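# Reorient a loose part on the left palm to match

## Task

Using the left hand alone, rotate the part resting loose on its upward-facing palm until its orientation in the hand matches the two goal pictures. The wrist camera, its post and the arm's final link count as part of that hand. The part must never contact anything else or leave the hand, and the right arm, including its hand, must not touch the left hand. To finish, the part must sit still for a moment on the palm or fingers, clear of the wrist, camera and post. The palm must face straight up. No left-hand motor may read moving or overload or be accumulating toward a shutdown; a motor that was already off at the start is ignored. Then declare the task done. The hand is opened at that point, and the part must still be correctly oriented while lying on the open hand, not kept in place only by the robot.

## Robot and tools

ROBOT. Two arms, left_arm and right_arm. Each ends in an identical right-handed dexterous hand with index, middle and ring fingers and a thumb, driven by 16 motors. The two hands are not mirror images. Only the left hand is used here. The right arm should stay clear and should never press on or strike the left arm or hand.

WORLD FRAME. Positions are in metres, with the origin on the table top between the arms. +z is up, +x points out over the table, and left_arm sits on the +y side. Each result has a state line per arm giving the hand point position, the orientation quaternion (w,x,y,z) and velocities.

HAND-POINT FRAME. The hand point sits in front of the palm, where thumb and fingertips meet in a pinch.
- +z runs along the straightened fingers toward the tips.
- +x runs across the palm, away from the thumb.
- +y points out of the palm face; the palm surface is at y = -0.062.
- Finger knuckles are at z = -0.017; fingertips lie 0.139 m beyond that.
- A rigid mast at the wrist occupies x +0.05 to +0.10, z -0.16 to -0.11, out to y +0.06.
Palm facing straight up means the hand's +y axis points along world +z.

execute_actions(actions). actions is a list of up to 15 actions. Each action is a table of up to 15 rows, and each row runs for one 1/30 s control step. If a table has fewer than 15 rows, its final row is repeated to fill all 15 steps. An empty list only returns the state and images.

Every row is one flat list of 48 numbers, each in [-1, 1], covering both arms:
- Left arm, 24 numbers: dx, dy, dz, rx, ry, rz, then index_mcp, index_abd, index_pip, index_dip, middle_mcp, middle_abd, middle_pip, middle_dip, ring_mcp, ring_abd, ring_pip, ring_dip, thumb_cmc, thumb_axl, thumb_mcp, thumb_ipl, current_limit, speed.
- Right arm: the same 24 numbers in the same order.

POSE NUMBERS. dx..rz are an offset, not an absolute pose. They are measured from the hand point's pose at the start of the action, in the hand point's own axes. Every row is relative to that same starting pose, not to the previous row. The scale is 1.0 = 0.6 m for dx, dy, dz and 1.0 = 180 degrees for rx, ry, rz, which together form one rotation vector. To keep an arm still, send zeros. In each control step the command is clipped to within 100 mm and 16 degrees of the measured pose. Motion lags the command by about 0.17 s.

HAND NUMBERS. Each finger number is an absolute goal angle, scaled linearly between the hinge's two stops. The brackets below give (degrees at +1, degrees at -1; value for straight).
- Finger _mcp bends the knuckle toward the palm as the value goes to -1: (-18, +128; +0.75).
- Finger _abd swings the finger sideways, away from the thumb, toward -1: (-60, +60; 0).
- _pip: (-29, +108; +0.58).
- _dip: (-21, +117; +0.70).
- thumb_cmc swings the thumb from beside the palm to in front of it toward -1: (-20, +120; +0.71).
- thumb_axl rolls the thumb about its own length: (-27, +140; +0.68).
- thumb_mcp (-69, +109; +0.23) and thumb_ipl (-77, +108; +0.17) bend the thumb. With thumb_axl straight they bend it toward +z; with thumb_axl at -0.40 they bend it in the direction thumb_cmc swings.

CURRENT AND SPEED. current_limit maps -1..+1 to 0..550 mA, with a floor of 11 mA; it caps every motor. speed sets the set-point rate to (speed+1)/2 × 5.9 rad/s. The initial values are current_limit +0.4 and speed -0.6, and whatever was last sent stays in force. Every number is a goal, so 0 is not "no change". To leave a hand as it is, resend its hand_goal, hand_current_limit and hand_speed.

move(target, speed, stop_force, blocking). target is one 48-number row. Its pose offsets are measured from the last pose reported in this scene, and its hand numbers are sent at the start.
- The hand point travels in a straight line over 0.5 to 10 s.
- speed is in m/s, from 0.002 to 0.5 (default 0.25); turning is limited to twice that in rad/s.
- stop_force is optional, 9 to 40 N, one value for both arms. It ends an arm's path when its wrist sensor feels that much push; it is unreliable if the hand turns during the move.
- blocking=false returns after 0.5 s and cannot be combined with stop_force.
- The result adds a "move:" line giving the ending (done, off_target, moving, held, contact, fault), the limits that acted (paced, held) and each arm's distance to its target.

wait(seconds). Runs 0 to 10 s with the last commands held.

stop(). Brakes a running move.

zoom_image(camera, region). region is [x0, y0, x1, y1] in pixels, at most 504×504. Cameras: cam_head_left, cam_head_right, cam_high, cam_low (504×504), cam_left_wrist and cam_right_wrist (616×616, fisheye). The goal pictures are from the left wrist camera.

show_instructions(). Returns the reference images.

finished_scene(scene). Pass 1 or 2. This declares done and cannot be undone.

RESULTS. One entry per motor, in the order above:
- hand_goal: the goals written.
- hand_measured: the actual hinge positions.
- hand_current_ma: positive pushes toward -1.
- hand_state: moving, goal, blocked or overload.
There are also Wrist force and Wrist torque lines in the hand-point axes. Noise is up to about 2.4 N, offsets up to about 4 N, and each axis saturates near 50 N. Lines may also report HELD steps, "pose unreachable", HAND FAULT and MOTOR HOT.

AVOID.
- Letting the part drop, touch anything but the left hand, or rest against the wrist, camera or mast.
- Motor current at 495 mA or more: after 5 s of it the motor shuts down for 10 s. Keep current_limit moderate and don't drive fingers far past the part.
- Wrist joints reaching 25.7 N m, or any outside force reaching 150 N. Either stops the arm for 10 s, and hand commands are lost during the stop.
- Fast or forceful contacts, collisions between the arms, and knocking anything off the table.
- Motors overheating from long holds.
Finish with the palm level, the fingers settled and every motor reading goal.

Each tool is called after ">>>" by a JSON object that holds its "name" and its "arguments".

Reference images:

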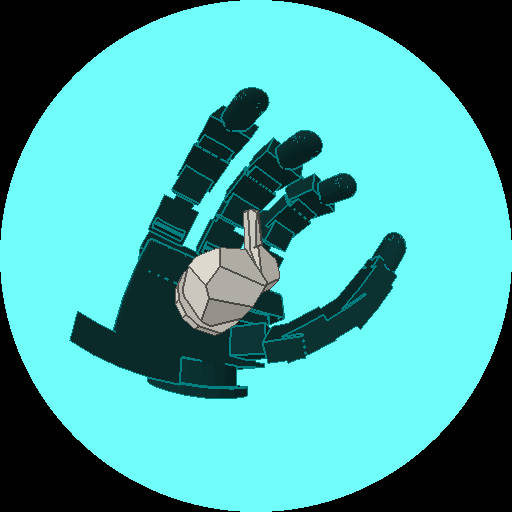

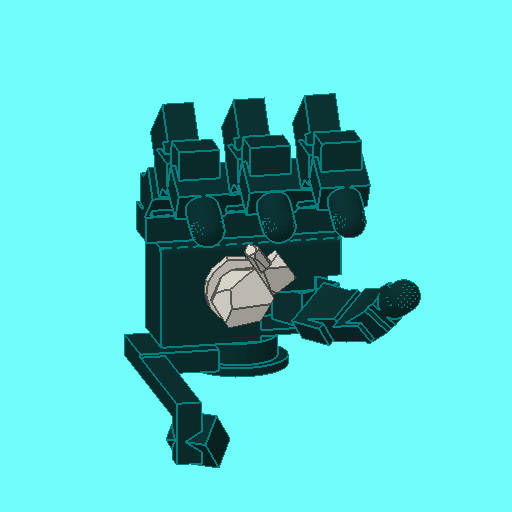

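## Session

I'll start by looking at the current state of the scene.

>>> {"name": "execute_actions", "arguments": {"actions": []}}

Scene clock: 0.00 s.
left_arm: end_effector_position=(+0.4673, +0.0818, +0.4050) hand_goal=(+0.046, +0.000, -0.008, +0.280, +0.046, +0.000, -0.008, +0.280, +0.046, +0.000, -0.008, +0.280, -0.104, +0.266, +0.032, -0.018) hand_measured=(+0.062, +0.000, -0.006, +0.282, +0.060, +0.000, -0.006, +0.282, +0.060, +0.000, -0.006, +0.282, -0.092, +0.270, +0.034, -0.016) hand_current_ma=(+82, +0, +13, +12, +81, +0, +13, +12, +81, +0, +13, +12, +67, +25, +12, +11) hand_state=(goal, goal, goal, goal, goal, goal, goal, goal, goal, goal, goal, goal, goal, goal, goal, goal) hand_current_limit=0.40 hand_speed=-0.60 end_effector_quat_wxyz=(+0.655, +0.628, +0.308, +0.285) end_effector_velocity=(+0.000, -0.000, +0.000) end_effector_angular_velocity=(-0.001, -0.001, -0.000) | right_arm: end_effector_position=(+0.3250, -0.7416, +0.2459) hand_goal=(+0.754, +0.000, +0.576, +0.696, +0.754, +0.000, +0.576, +0.696, +0.754, +0.000, +0.576, +0.696, +0.714, +0.678, +0.226, +0.168) hand_measured=(+0.754, +0.000, +0.576, +0.696, +0.754, +0.000, +0.576, +0.696, +0.754, +0.000, +0.576, +0.696, +0.714, +0.678, +0.226, +0.168) hand_current_ma=(+0, +0, +0, +0, +0, +0, +0, +0, +0, +0, +0, +0, +0, +0, +0, +0) hand_state=(goal, goal, goal, goal, goal, goal, goal, goal, goal, goal, goal, goal, goal, goal, goal, goal) hand_current_limit=0.40 hand_speed=-0.60 end_effector_quat_wxyz=(+0.006, +0.982, -0.186, +0.011) end_effector_velocity=(+0.000, +0.000, -0.001) end_effector_angular_velocity=(+0.002, +0.000, -0.000)
Joint positions: left_arm=[-1.136 -1.161  2.199 -4.201 -1.309 -0.04 ] | right_arm=[-0.81  -1.728  2.011 -1.878 -1.571  1.247]
Joint velocities: left_arm=[-0.     0.    -0.001 -0.     0.    -0.   ] | right_arm=[ 0.     0.002  0.    -0.     0.002  0.   ]
Motor temperatures (°C, as the motors report them): left_arm=[28 27 27 33 33 34] | right_arm=[28 28 28 36 37 33]
Wrist force (N, on the end effector, along its own x y z axes, offset not removed): no reading
Wrist torque (N m, same axes, about the end effector's origin, offset not removed): no reading
Hand target (left_arm): +0.467, +0.082, +0.405; +0.655, +0.628, +0.308, +0.285
Hand target (right_arm): +0.325, -0.742, +0.246; +0.006, +0.982, -0.186, +0.011

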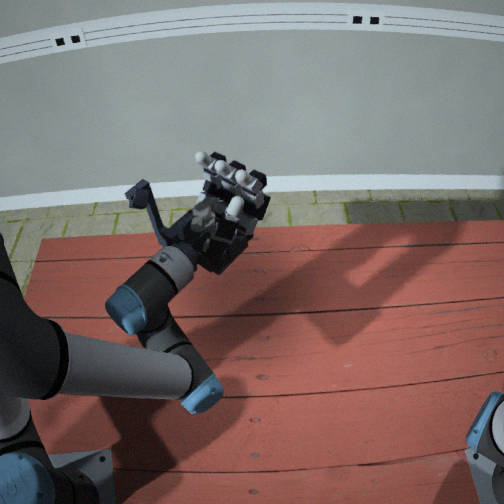

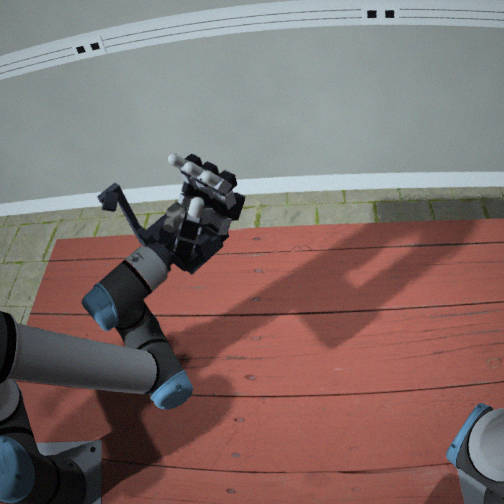

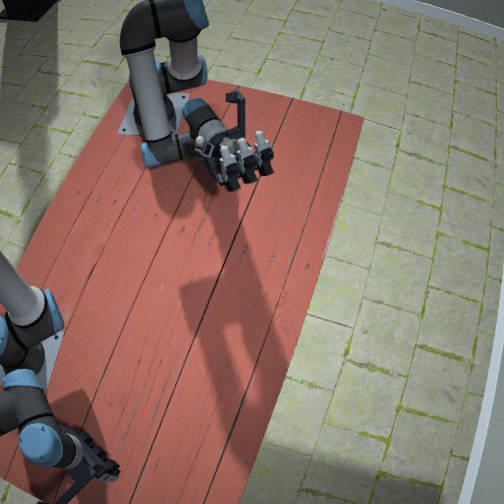

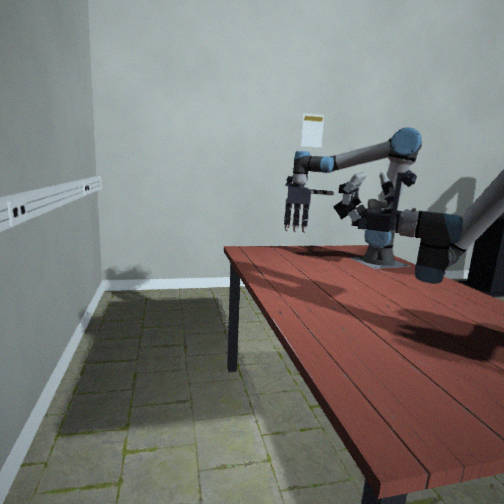

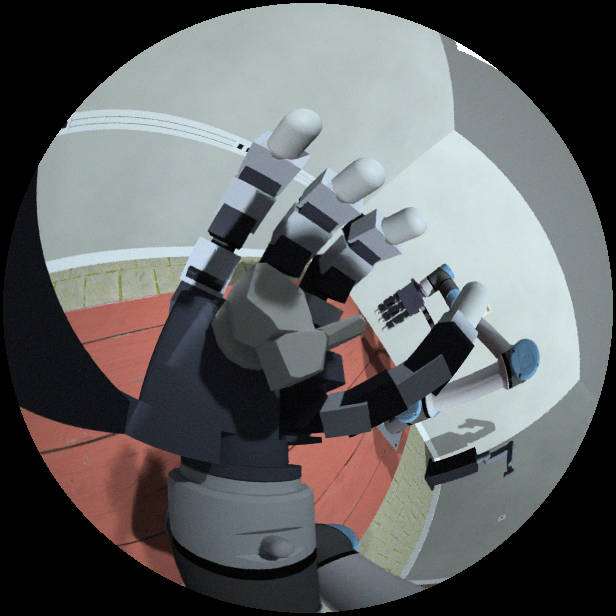

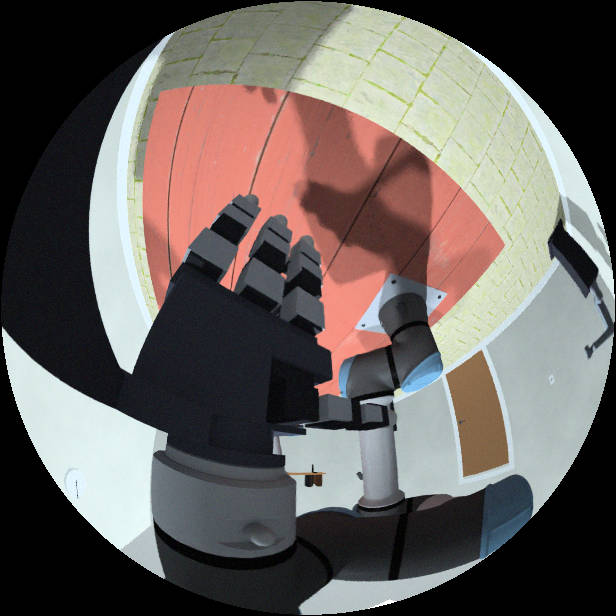

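>>> {"name": "zoom_image", "arguments": {"camera": "cam_left_wrist", "region": [160, 220, 400, 460]}}

>>> {"name": "zoom_image", "arguments": {"camera": "cam_head_left", "region": [120, 140, 280, 280]}}

>>> {"name": "zoom_image", "arguments": {"camera": "cam_high", "region": [180, 90, 290, 200]}}

>>> {"name": "zoom_image", "arguments": {"camera": "cam_low", "region": [320, 150, 430, 250]}}

>>> {"name": "show_instructions", "arguments": {}}

Region (160, 220, 400, 460) of cam_left_wrist's 616x616 image, scaled by 2.100, with more detail than that image has.

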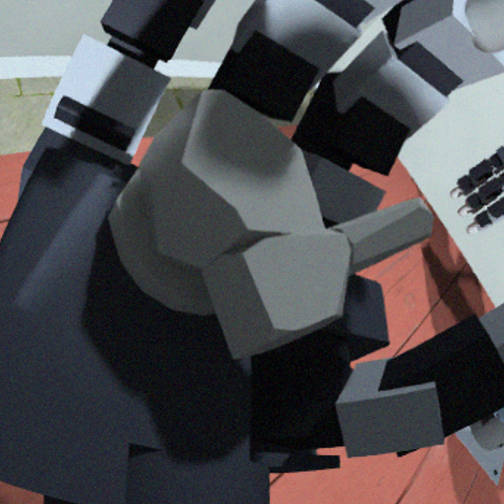

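Region (120, 140, 280, 280) of cam_head_left's 504x504 image, scaled by 3.150, with more detail than that image has; it fills the top 441 rows of this view, and the rest is white.

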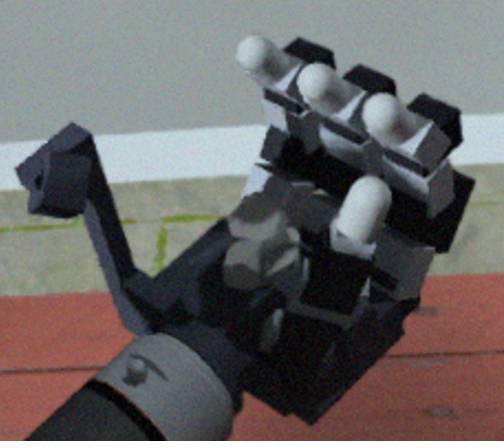

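Region (180, 90, 290, 200) of cam_high's 504x504 image, scaled by 4.582, with more detail than that image has.

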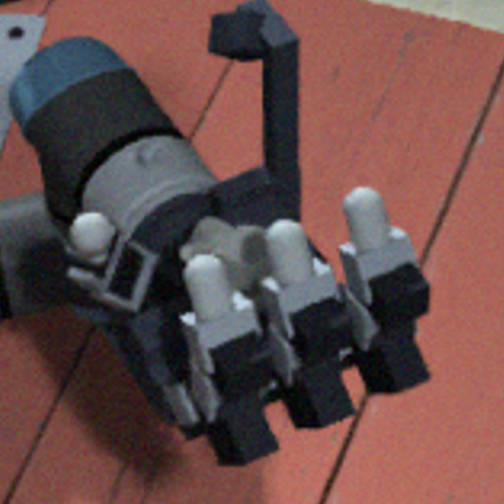

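Region (320, 150, 430, 250) of cam_low's 504x504 image, scaled by 4.582, with more detail than that image has; it fills the top 458 rows of this view, and the rest is white.

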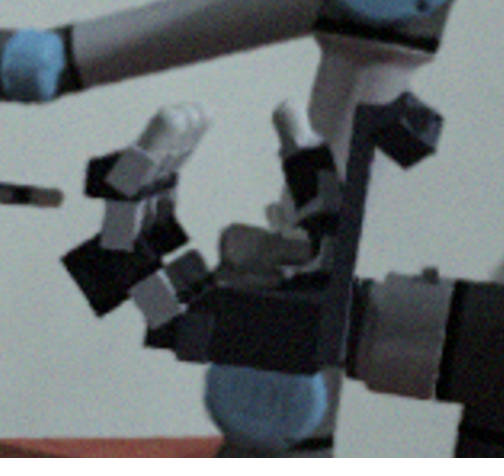

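Reference images for this scene: goal picture from the wrist camera place, goal picture looking into the palm.

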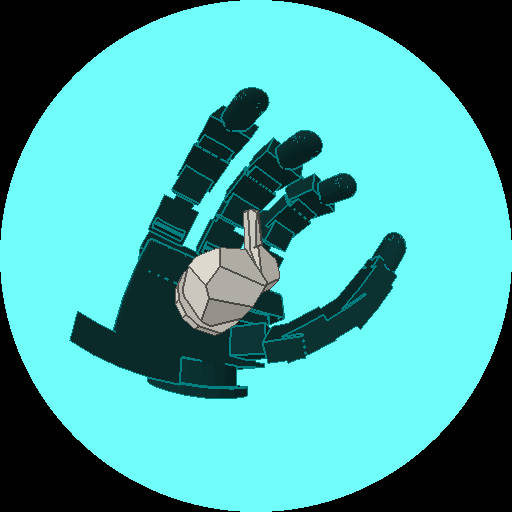

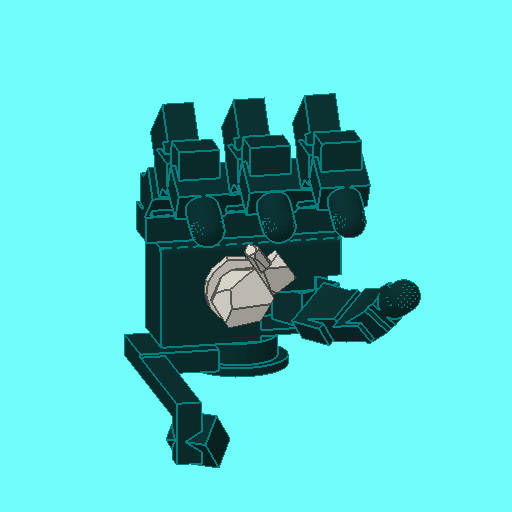

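>>> {"name": "execute_actions", "arguments": {"actions": [[[0,0,0,0,0,0, 0.046,0,-0.008,0.28, -0.25,0,0.4,0.5, 0.046,0,-0.008,0.28, 0.714,-0.33,-0.2,-0.95, 0.4,-0.2, 0,0,0,0,0,0, 0.754,0,0.576,0.696,0.754,0,0.576,0.696,0.754,0,0.576,0.696,0.714,0.678,0.226,0.168,0.4,-0.6]],[[0,0,0,0,0,0, 0.046,0,-0.008,0.28, -0.25,0,0.4,0.5, 0.046,0,-0.008,0.28, 0.714,-0.33,-0.2,-0.95, 0.4,-0.2, 0,0,0,0,0,0, 0.754,0,0.576,0.696,0.754,0,0.576,0.696,0.754,0,0.576,0.696,0.714,0.678,0.226,0.168,0.4,-0.6]]]}}

Scene clock: 121.00 s.
left_arm: end_effector_position=(+0.4673, +0.0818, +0.4050) hand_goal=(+0.046, +0.000, -0.008, +0.280, -0.250, +0.000, +0.400, +0.500, +0.046, +0.000, -0.008, +0.280, +0.714, -0.330, -0.200, -0.950) hand_measured=(+0.062, +0.000, -0.006, +0.282, -0.240, +0.000, +0.398, +0.498, +0.060, +0.000, -0.006, +0.282, +0.720, -0.328, -0.198, -0.734) hand_current_ma=(+82, +0, +13, +12, +56, +0, -12, -15, +81, +0, +13, +12, +31, +19, +17, +50) hand_state=(goal, goal, goal, goal, goal, goal, goal, goal, goal, goal, goal, goal, goal, goal, goal, moving) hand_current_limit=0.40 hand_speed=-0.20 end_effector_quat_wxyz=(+0.655, +0.628, +0.308, +0.285) end_effector_velocity=(-0.000, -0.000, -0.000) end_effector_angular_velocity=(+0.001, +0.000, -0.000) | right_arm: end_effector_position=(+0.3250, -0.7416, +0.2459) hand_goal=(+0.754, +0.000, +0.576, +0.696, +0.754, +0.000, +0.576, +0.696, +0.754, +0.000, +0.576, +0.696, +0.714, +0.678, +0.226, +0.168) hand_measured=(+0.754, +0.000, +0.576, +0.696, +0.754, +0.000, +0.576, +0.696, +0.754, +0.000, +0.576, +0.696, +0.714, +0.678, +0.222, +0.168) hand_current_ma=(-5, +0, +4, +0, -5, +0, +4, +0, -5, +0, +4, +0, +1, -4, -25, -2) hand_state=(goal, goal, goal, goal, goal, goal, goal, goal, goal, goal, goal, goal, goal, goal, goal, goal) hand_current_limit=0.40 hand_speed=-0.60 end_effector_quat_wxyz=(+0.006, +0.982, -0.186, +0.011) end_effector_velocity=(+0.000, +0.000, +0.000) end_effector_angular_velocity=(-0.000, -0.001, -0.000)
Joint positions: left_arm=[-1.136 -1.161  2.199 -4.201 -1.309 -0.04 ] | right_arm=[-0.81  -1.728  2.011 -1.878 -1.571  1.247]
Joint velocities: left_arm=[-0.    -0.     0.001  0.     0.     0.   ] | right_arm=[ 0. -0. -0.  0.  0.  0.]
Motor temperatures (°C, as the motors report them): left_arm=[28 27 27 33 33 34] | right_arm=[28 28 28 36 37 33]
Wrist force (N, on the end effector, along its own x y z axes, offset not removed): left_arm=[1.6 -0.7 0.3] | right_arm=[2.9 1.6 1.1]
Wrist torque (N m, same axes, about the end effector's origin, offset not removed): left_arm=[-0.18 -0.01 0.07] | right_arm=[-0.08 -0.35 0.30]
Hand target (left_arm): +0.467, +0.082, +0.405; +0.655, +0.628, +0.308, +0.285
Hand target (right_arm): +0.325, -0.742, +0.246; +0.006, +0.982, -0.186, +0.011
Off the commanded pose (left_arm): 0.000 m, 0 deg.
Off the commanded pose (right_arm): 0.000 m, 0 deg.
Step readings (end_effector_position; steps 1 to 15: 1st action; 16 to 30: 2nd action):
0: left_arm (+0.4673, +0.0818, +0.4050) | right_arm (+0.3250, -0.7416, +0.2459)
1: left_arm (+0.4673, +0.0818, +0.4050) | right_arm (+0.3250, -0.7416, +0.2459)
2: left_arm (+0.4673, +0.0818, +0.4050) | right_arm (+0.3250, -0.7416, +0.2459)
4: left_arm (+0.4673, +0.0818, +0.4050) | right_arm (+0.3250, -0.7416, +0.2459)
8: left_arm (+0.4673, +0.0818, +0.4050) | right_arm (+0.3250, -0.7416, +0.2459)
15: left_arm (+0.4673, +0.0818, +0.4050) | right_arm (+0.3250, -0.7416, +0.2459)
16: left_arm (+0.4673, +0.0818, +0.4050) | right_arm (+0.3250, -0.7416, +0.2459)
17: left_arm (+0.4673, +0.0818, +0.4050) | right_arm (+0.3250, -0.7416, +0.2459)
19: left_arm (+0.4673, +0.0818, +0.4050) | right_arm (+0.3250, -0.7416, +0.2459)
23: left_arm (+0.4673, +0.0818, +0.4050) | right_arm (+0.3250, -0.7416, +0.2459)
30: end_effector_position above
camera_calibration (this result's frames):
cam_left_wrist: T_world_to_cam=[[-0.517527, -0.555047, 0.65122, 0.0527576], [-0.831231, 0.145535, -0.53654, 0.537301], [0.20303, -0.818988, -0.536691, 0.313693], [0, 0, 0, 1]] pos_world=[0.410235, 0.207998, 0.422283]
cam_right_wrist: T_world_to_cam=[[-0.930865, -0.365157, -0.0122574, 0.0626202], [-0.258156, 0.633616, 0.729306, 0.327701], [-0.258544, 0.68205, -0.684078, 0.882105], [0, 0, 0, 1]] pos_world=[0.370952, -0.786409, 0.365202]

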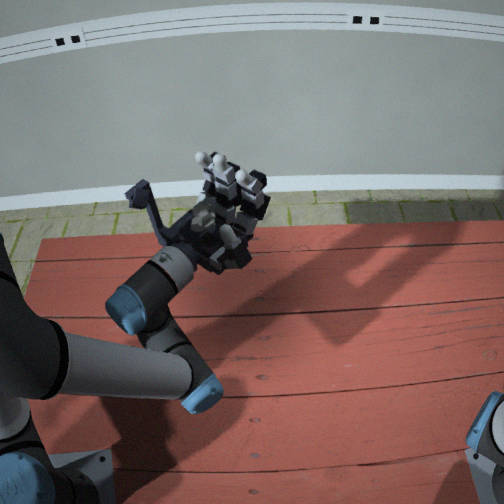

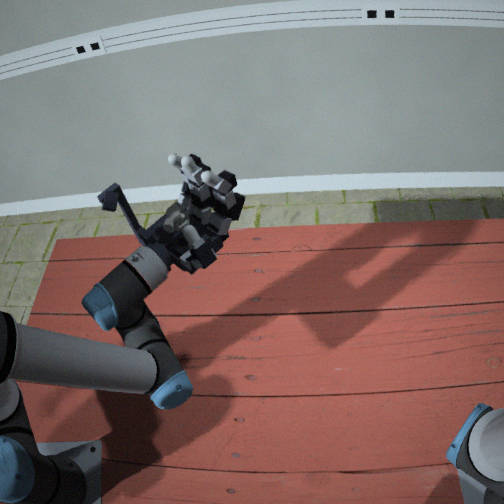

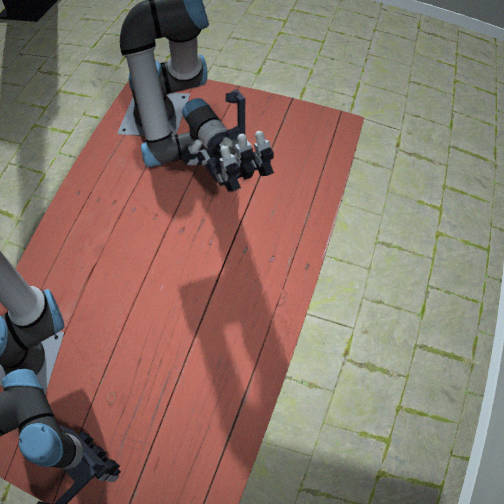

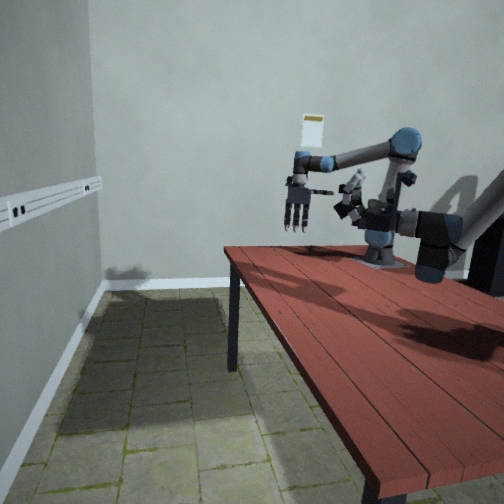

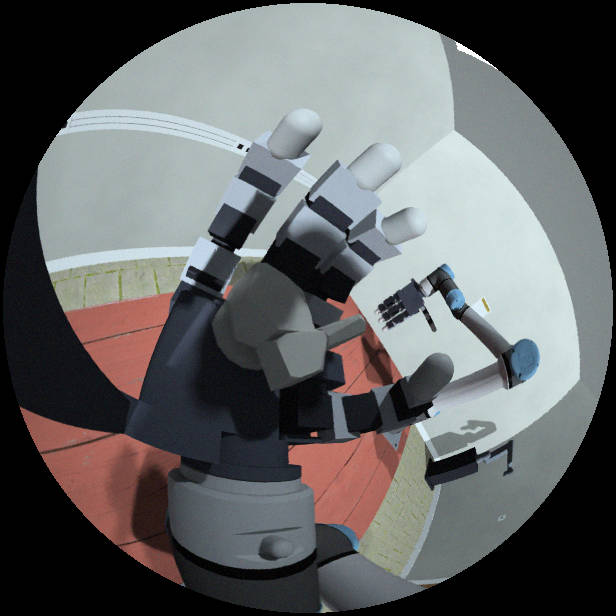

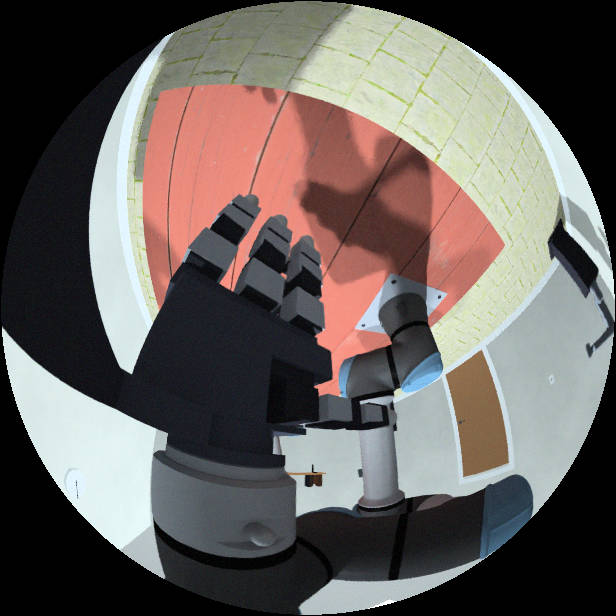

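>>> {"name": "execute_actions", "arguments": {"actions": [[[0,0,0,0,0,0, 0.046,0,-0.008,0.28, -0.25,0,0.4,0.5, 0.046,0,-0.008,0.28, 0.714,-0.33,-0.38,-0.95, 0.4,-0.4, 0,0,0,0,0,0, 0.754,0,0.576,0.696,0.754,0,0.576,0.696,0.754,0,0.576,0.696,0.714,0.678,0.226,0.168,0.4,-0.6]]]}}

>>> {"name": "zoom_image", "arguments": {"camera": "cam_left_wrist", "region": [180, 220, 460, 460]}}

>>> {"name": "zoom_image", "arguments": {"camera": "cam_head_left", "region": [160, 150, 280, 280]}}

Scene clock: 124.43 s.
left_arm: end_effector_position=(+0.4673, +0.0818, +0.4050) hand_goal=(+0.046, +0.000, -0.008, +0.280, -0.250, +0.000, +0.400, +0.500, +0.046, +0.000, -0.008, +0.280, +0.714, -0.330, -0.380, -0.950) hand_measured=(+0.062, +0.000, -0.006, +0.282, -0.240, +0.000, +0.398, +0.498, +0.060, +0.000, -0.006, +0.282, +0.720, -0.328, -0.376, -0.950) hand_current_ma=(+82, +0, +13, +12, +56, +0, -12, -15, +81, +0, +13, +12, +32, +19, +27, +4) hand_state=(goal, goal, goal, goal, goal, goal, goal, goal, goal, goal, goal, goal, goal, goal, goal, goal) hand_current_limit=0.40 hand_speed=-0.40 end_effector_quat_wxyz=(+0.655, +0.628, +0.308, +0.285) end_effector_velocity=(+0.000, -0.000, -0.001) end_effector_angular_velocity=(+0.002, -0.000, +0.000) | right_arm: end_effector_position=(+0.3250, -0.7416, +0.2459) hand_goal=(+0.754, +0.000, +0.576, +0.696, +0.754, +0.000, +0.576, +0.696, +0.754, +0.000, +0.576, +0.696, +0.714, +0.678, +0.226, +0.168) hand_measured=(+0.754, +0.000, +0.576, +0.696, +0.754, +0.000, +0.576, +0.696, +0.754, +0.000, +0.576, +0.696, +0.714, +0.678, +0.222, +0.168) hand_current_ma=(-5, +0, +4, +0, -5, +0, +4, +0, -5, +0, +4, +0, +1, -4, -25, -2) hand_state=(goal, goal, goal, goal, goal, goal, goal, goal, goal, goal, goal, goal, goal, goal, goal, goal) hand_current_limit=0.40 hand_speed=-0.60 end_effector_quat_wxyz=(+0.006, +0.982, -0.186, +0.011) end_effector_velocity=(+0.000, +0.000, -0.000) end_effector_angular_velocity=(+0.001, +0.000, +0.000)
Joint positions: left_arm=[-1.136 -1.161  2.199 -4.201 -1.309 -0.04 ] | right_arm=[-0.81  -1.728  2.011 -1.878 -1.571  1.247]
Joint velocities: left_arm=[0.    0.001 0.001 0.    0.    0.001] | right_arm=[-0.     0.001 -0.    -0.     0.001 -0.   ]
Motor temperatures (°C, as the motors report them): left_arm=[28 27 27 33 33 34] | right_arm=[28 28 28 36 37 33]
Wrist force (N, on the end effector, along its own x y z axes, offset not removed): left_arm=[1.9 0.8 1.2] | right_arm=[4.4 -0.4 -0.4]
Wrist torque (N m, same axes, about the end effector's origin, offset not removed): left_arm=[-0.03 -0.14 0.09] | right_arm=[-0.09 -0.60 0.34]
Hand target (left_arm): +0.467, +0.082, +0.405; +0.655, +0.628, +0.308, +0.285
Hand target (right_arm): +0.325, -0.742, +0.246; +0.006, +0.982, -0.186, +0.011
Off the commanded pose (left_arm): 0.000 m, 0 deg.
Off the commanded pose (right_arm): 0.000 m, 0 deg.
Step readings (end_effector_position):
0: left_arm (+0.4673, +0.0818, +0.4050) | right_arm (+0.3250, -0.7416, +0.2459)
1: left_arm (+0.4673, +0.0818, +0.4050) | right_arm (+0.3250, -0.7416, +0.2459)
2: left_arm (+0.4673, +0.0818, +0.4050) | right_arm (+0.3250, -0.7416, +0.2459)
4: left_arm (+0.4673, +0.0818, +0.4050) | right_arm (+0.3250, -0.7416, +0.2459)
8: left_arm (+0.4673, +0.0818, +0.4050) | right_arm (+0.3250, -0.7416, +0.2459)
15: end_effector_position above
camera_calibration (this result's frames):
cam_left_wrist: T_world_to_cam=[[-0.517527, -0.555047, 0.65122, 0.0527575], [-0.831231, 0.145535, -0.53654, 0.5373], [0.20303, -0.818988, -0.536691, 0.313694], [0, 0, 0, 1]] pos_world=[0.410235, 0.207998, 0.422283]
cam_right_wrist: T_world_to_cam=[[-0.930865, -0.365157, -0.0122574, 0.0626202], [-0.258156, 0.633616, 0.729306, 0.327701], [-0.258544, 0.68205, -0.684078, 0.882105], [0, 0, 0, 1]] pos_world=[0.370952, -0.786409, 0.365202]

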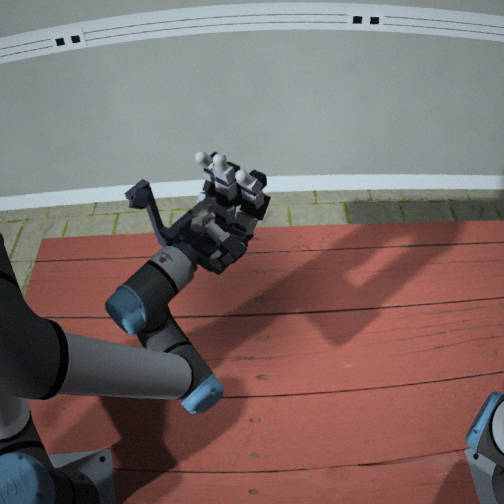

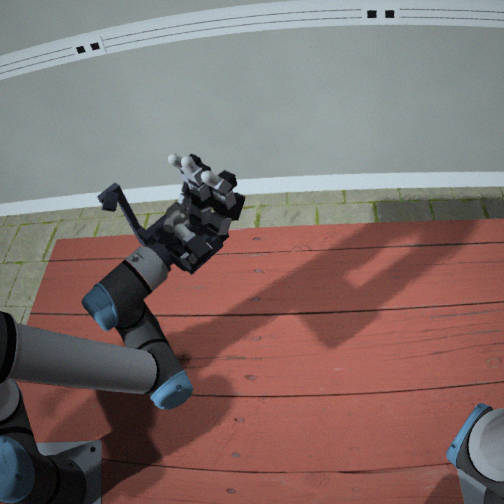

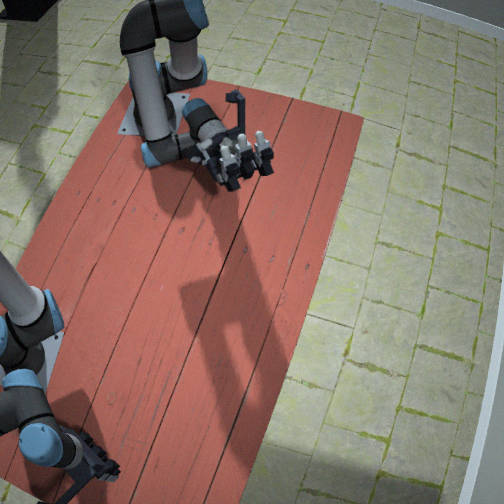

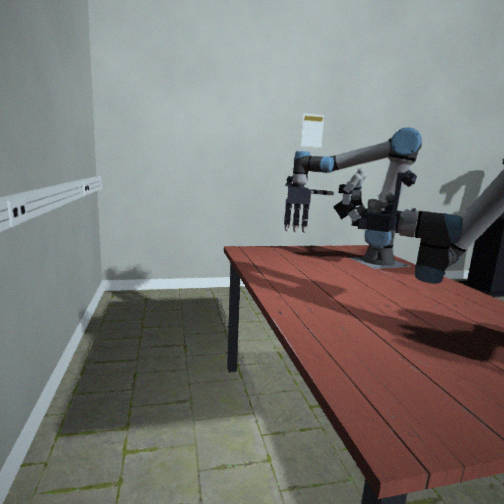

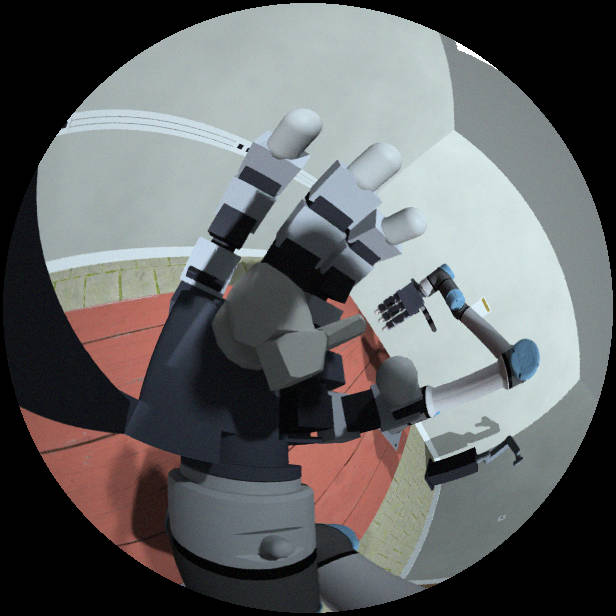

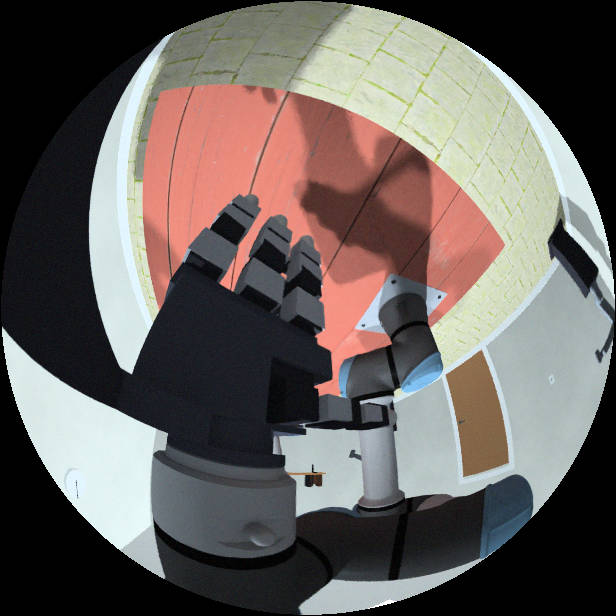

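Region (180, 220, 460, 460) of cam_left_wrist's 616x616 image, scaled by 1.800, with more detail than that image has; it fills the top 432 rows of this view, and the rest is white.

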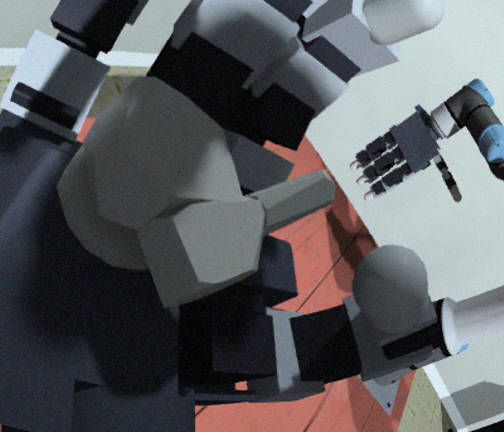

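Region (160, 150, 280, 280) of cam_head_left's 504x504 image, scaled by 3.877, with more detail than that image has; it fills the left 465 columns of this view, and the rest is white.

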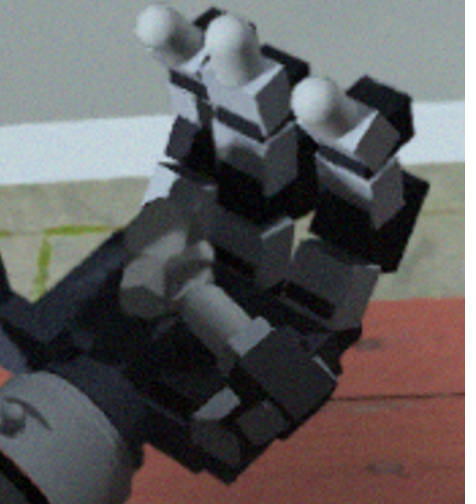

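>>> {"name": "execute_actions", "arguments": {"actions": [[[0,0,0,0,0,0, 0.046,0,-0.008,0.28, -0.25,0,0.4,0.5, 0.046,0,-0.008,0.28, 0.714,-0.25,-0.52,-0.95, 0.4,-0.5, 0,0,0,0,0,0, 0.754,0,0.576,0.696,0.754,0,0.576,0.696,0.754,0,0.576,0.696,0.714,0.678,0.226,0.168,0.4,-0.6]]]}}

>>> {"name": "zoom_image", "arguments": {"camera": "cam_left_wrist", "region": [180, 220, 460, 460]}}

>>> {"name": "zoom_image", "arguments": {"camera": "cam_high", "region": [180, 100, 280, 200]}}

Scene clock: 142.00 s.
left_arm: end_effector_position=(+0.4673, +0.0818, +0.4050) hand_goal=(+0.046, +0.000, -0.008, +0.280, -0.250, +0.000, +0.400, +0.500, +0.046, +0.000, -0.008, +0.280, +0.714, -0.250, -0.520, -0.950) hand_measured=(+0.062, +0.000, -0.006, +0.282, -0.240, +0.000, +0.398, +0.498, +0.060, +0.000, -0.006, +0.282, +0.720, -0.252, -0.518, -0.950) hand_current_ma=(+82, +0, +13, +12, +56, +0, -12, -15, +81, +0, +13, +12, +32, -8, +14, +3) hand_state=(goal, goal, goal, goal, goal, goal, goal, goal, goal, goal, goal, goal, goal, goal, goal, goal) hand_current_limit=0.40 hand_speed=-0.50 end_effector_quat_wxyz=(+0.655, +0.628, +0.308, +0.285) end_effector_velocity=(-0.000, -0.000, +0.001) end_effector_angular_velocity=(-0.001, -0.000, -0.000) | right_arm: end_effector_position=(+0.3250, -0.7416, +0.2459) hand_goal=(+0.754, +0.000, +0.576, +0.696, +0.754, +0.000, +0.576, +0.696, +0.754, +0.000, +0.576, +0.696, +0.714, +0.678, +0.226, +0.168) hand_measured=(+0.754, +0.000, +0.576, +0.696, +0.754, +0.000, +0.576, +0.696, +0.754, +0.000, +0.576, +0.696, +0.714, +0.678, +0.222, +0.168) hand_current_ma=(-5, +0, +4, +0, -5, +0, +4, +0, -5, +0, +4, +0, +1, -4, -25, -2) hand_state=(goal, goal, goal, goal, goal, goal, goal, goal, goal, goal, goal, goal, goal, goal, goal, goal) hand_current_limit=0.40 hand_speed=-0.60 end_effector_quat_wxyz=(+0.006, +0.982, -0.186, +0.011) end_effector_velocity=(+0.000, -0.000, -0.000) end_effector_angular_velocity=(+0.000, +0.001, -0.000)
Joint positions: left_arm=[-1.136 -1.161  2.199 -4.201 -1.309 -0.04 ] | right_arm=[-0.81  -1.728  2.011 -1.878 -1.571  1.247]
Joint velocities: left_arm=[-0.    -0.    -0.001  0.    -0.    -0.001] | right_arm=[-0.     0.001  0.     0.    -0.     0.   ]
Motor temperatures (°C, as the motors report them): left_arm=[28 27 27 33 33 34] | right_arm=[28 28 28 36 37 33]
Wrist force (N, on the end effector, along its own x y z axes, offset not removed): left_arm=[2.2 1.2 1.2] | right_arm=[3.3 0.5 1.7]
Wrist torque (N m, same axes, about the end effector's origin, offset not removed): left_arm=[0.04 -0.18 0.15] | right_arm=[-0.24 -0.45 0.37]
Hand target (left_arm): +0.467, +0.082, +0.405; +0.655, +0.628, +0.308, +0.285
Hand target (right_arm): +0.325, -0.742, +0.246; +0.006, +0.982, -0.186, +0.011
Off the commanded pose (left_arm): 0.000 m, 0 deg.
Off the commanded pose (right_arm): 0.000 m, 0 deg.
Step readings (end_effector_position):
0: left_arm (+0.4673, +0.0818, +0.4050) | right_arm (+0.3250, -0.7416, +0.2459)
1: left_arm (+0.4673, +0.0818, +0.4050) | right_arm (+0.3250, -0.7416, +0.2459)
2: left_arm (+0.4673, +0.0818, +0.4050) | right_arm (+0.3250, -0.7416, +0.2459)
4: left_arm (+0.4673, +0.0818, +0.4050) | right_arm (+0.3250, -0.7416, +0.2459)
8: left_arm (+0.4673, +0.0818, +0.4050) | right_arm (+0.3250, -0.7416, +0.2459)
15: end_effector_position above
camera_calibration (this result's frames):
cam_left_wrist: T_world_to_cam=[[-0.517527, -0.555048, 0.65122, 0.0527577], [-0.831231, 0.145535, -0.53654, 0.537301], [0.20303, -0.818988, -0.536691, 0.313693], [0, 0, 0, 1]] pos_world=[0.410235, 0.207998, 0.422283]
cam_right_wrist: T_world_to_cam=[[-0.930865, -0.365157, -0.0122575, 0.0626202], [-0.258156, 0.633616, 0.729306, 0.327701], [-0.258544, 0.68205, -0.684078, 0.882105], [0, 0, 0, 1]] pos_world=[0.370952, -0.786409, 0.365202]

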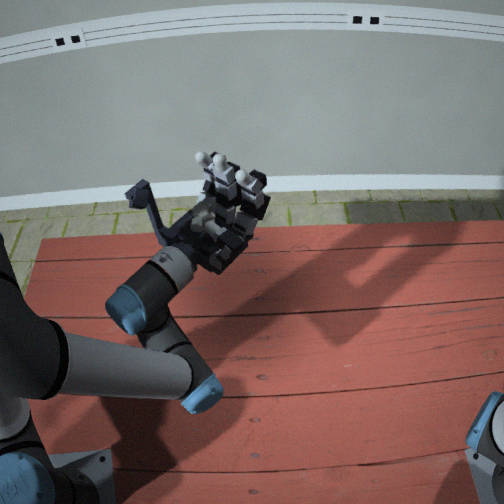

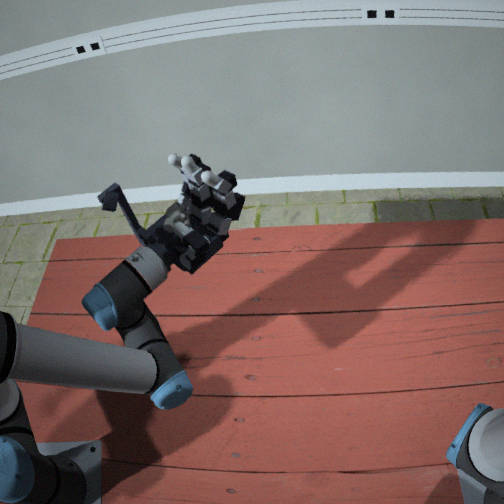

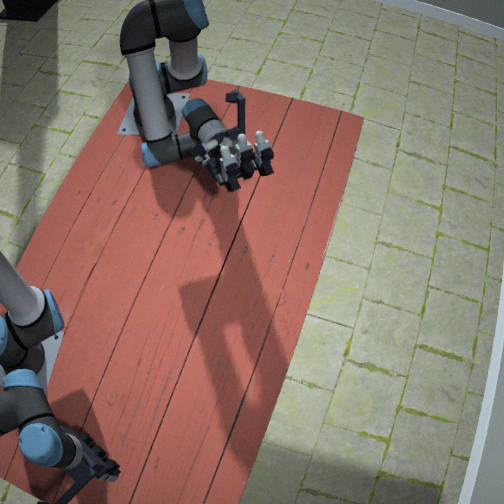

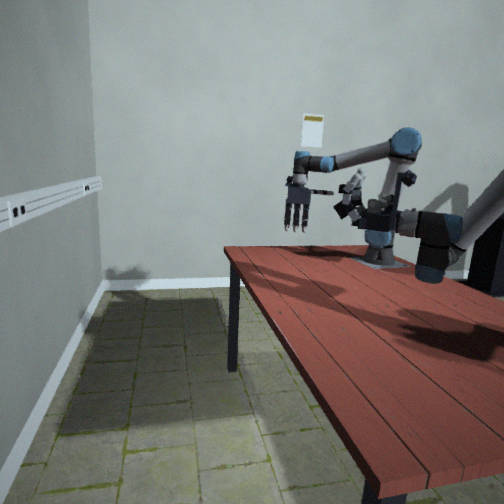

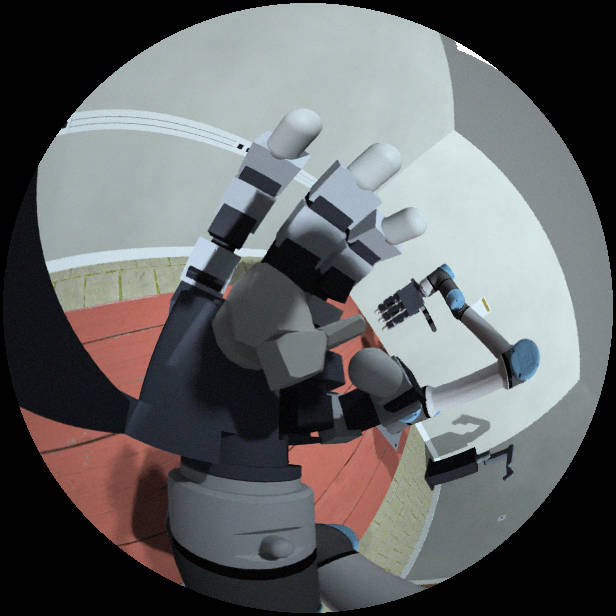

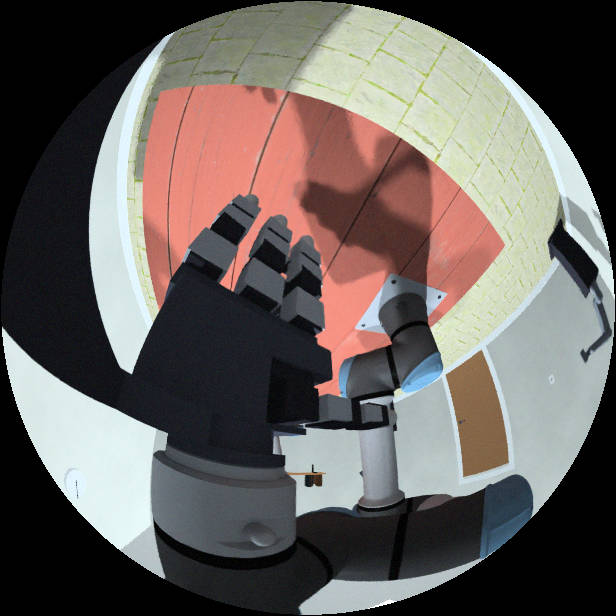

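Region (180, 220, 460, 460) of cam_left_wrist's 616x616 image, scaled by 1.800, with more detail than that image has; it fills the top 432 rows of this view, and the rest is white.

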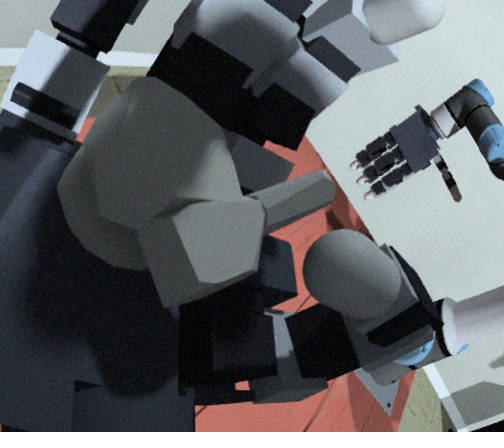

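Region (180, 100, 280, 200) of cam_high's 504x504 image, scaled by 5.040, with more detail than that image has.

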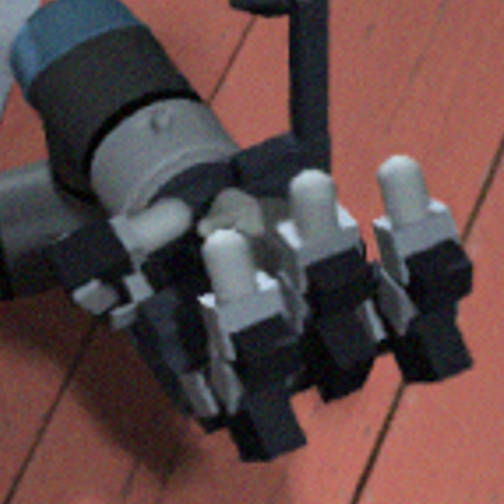

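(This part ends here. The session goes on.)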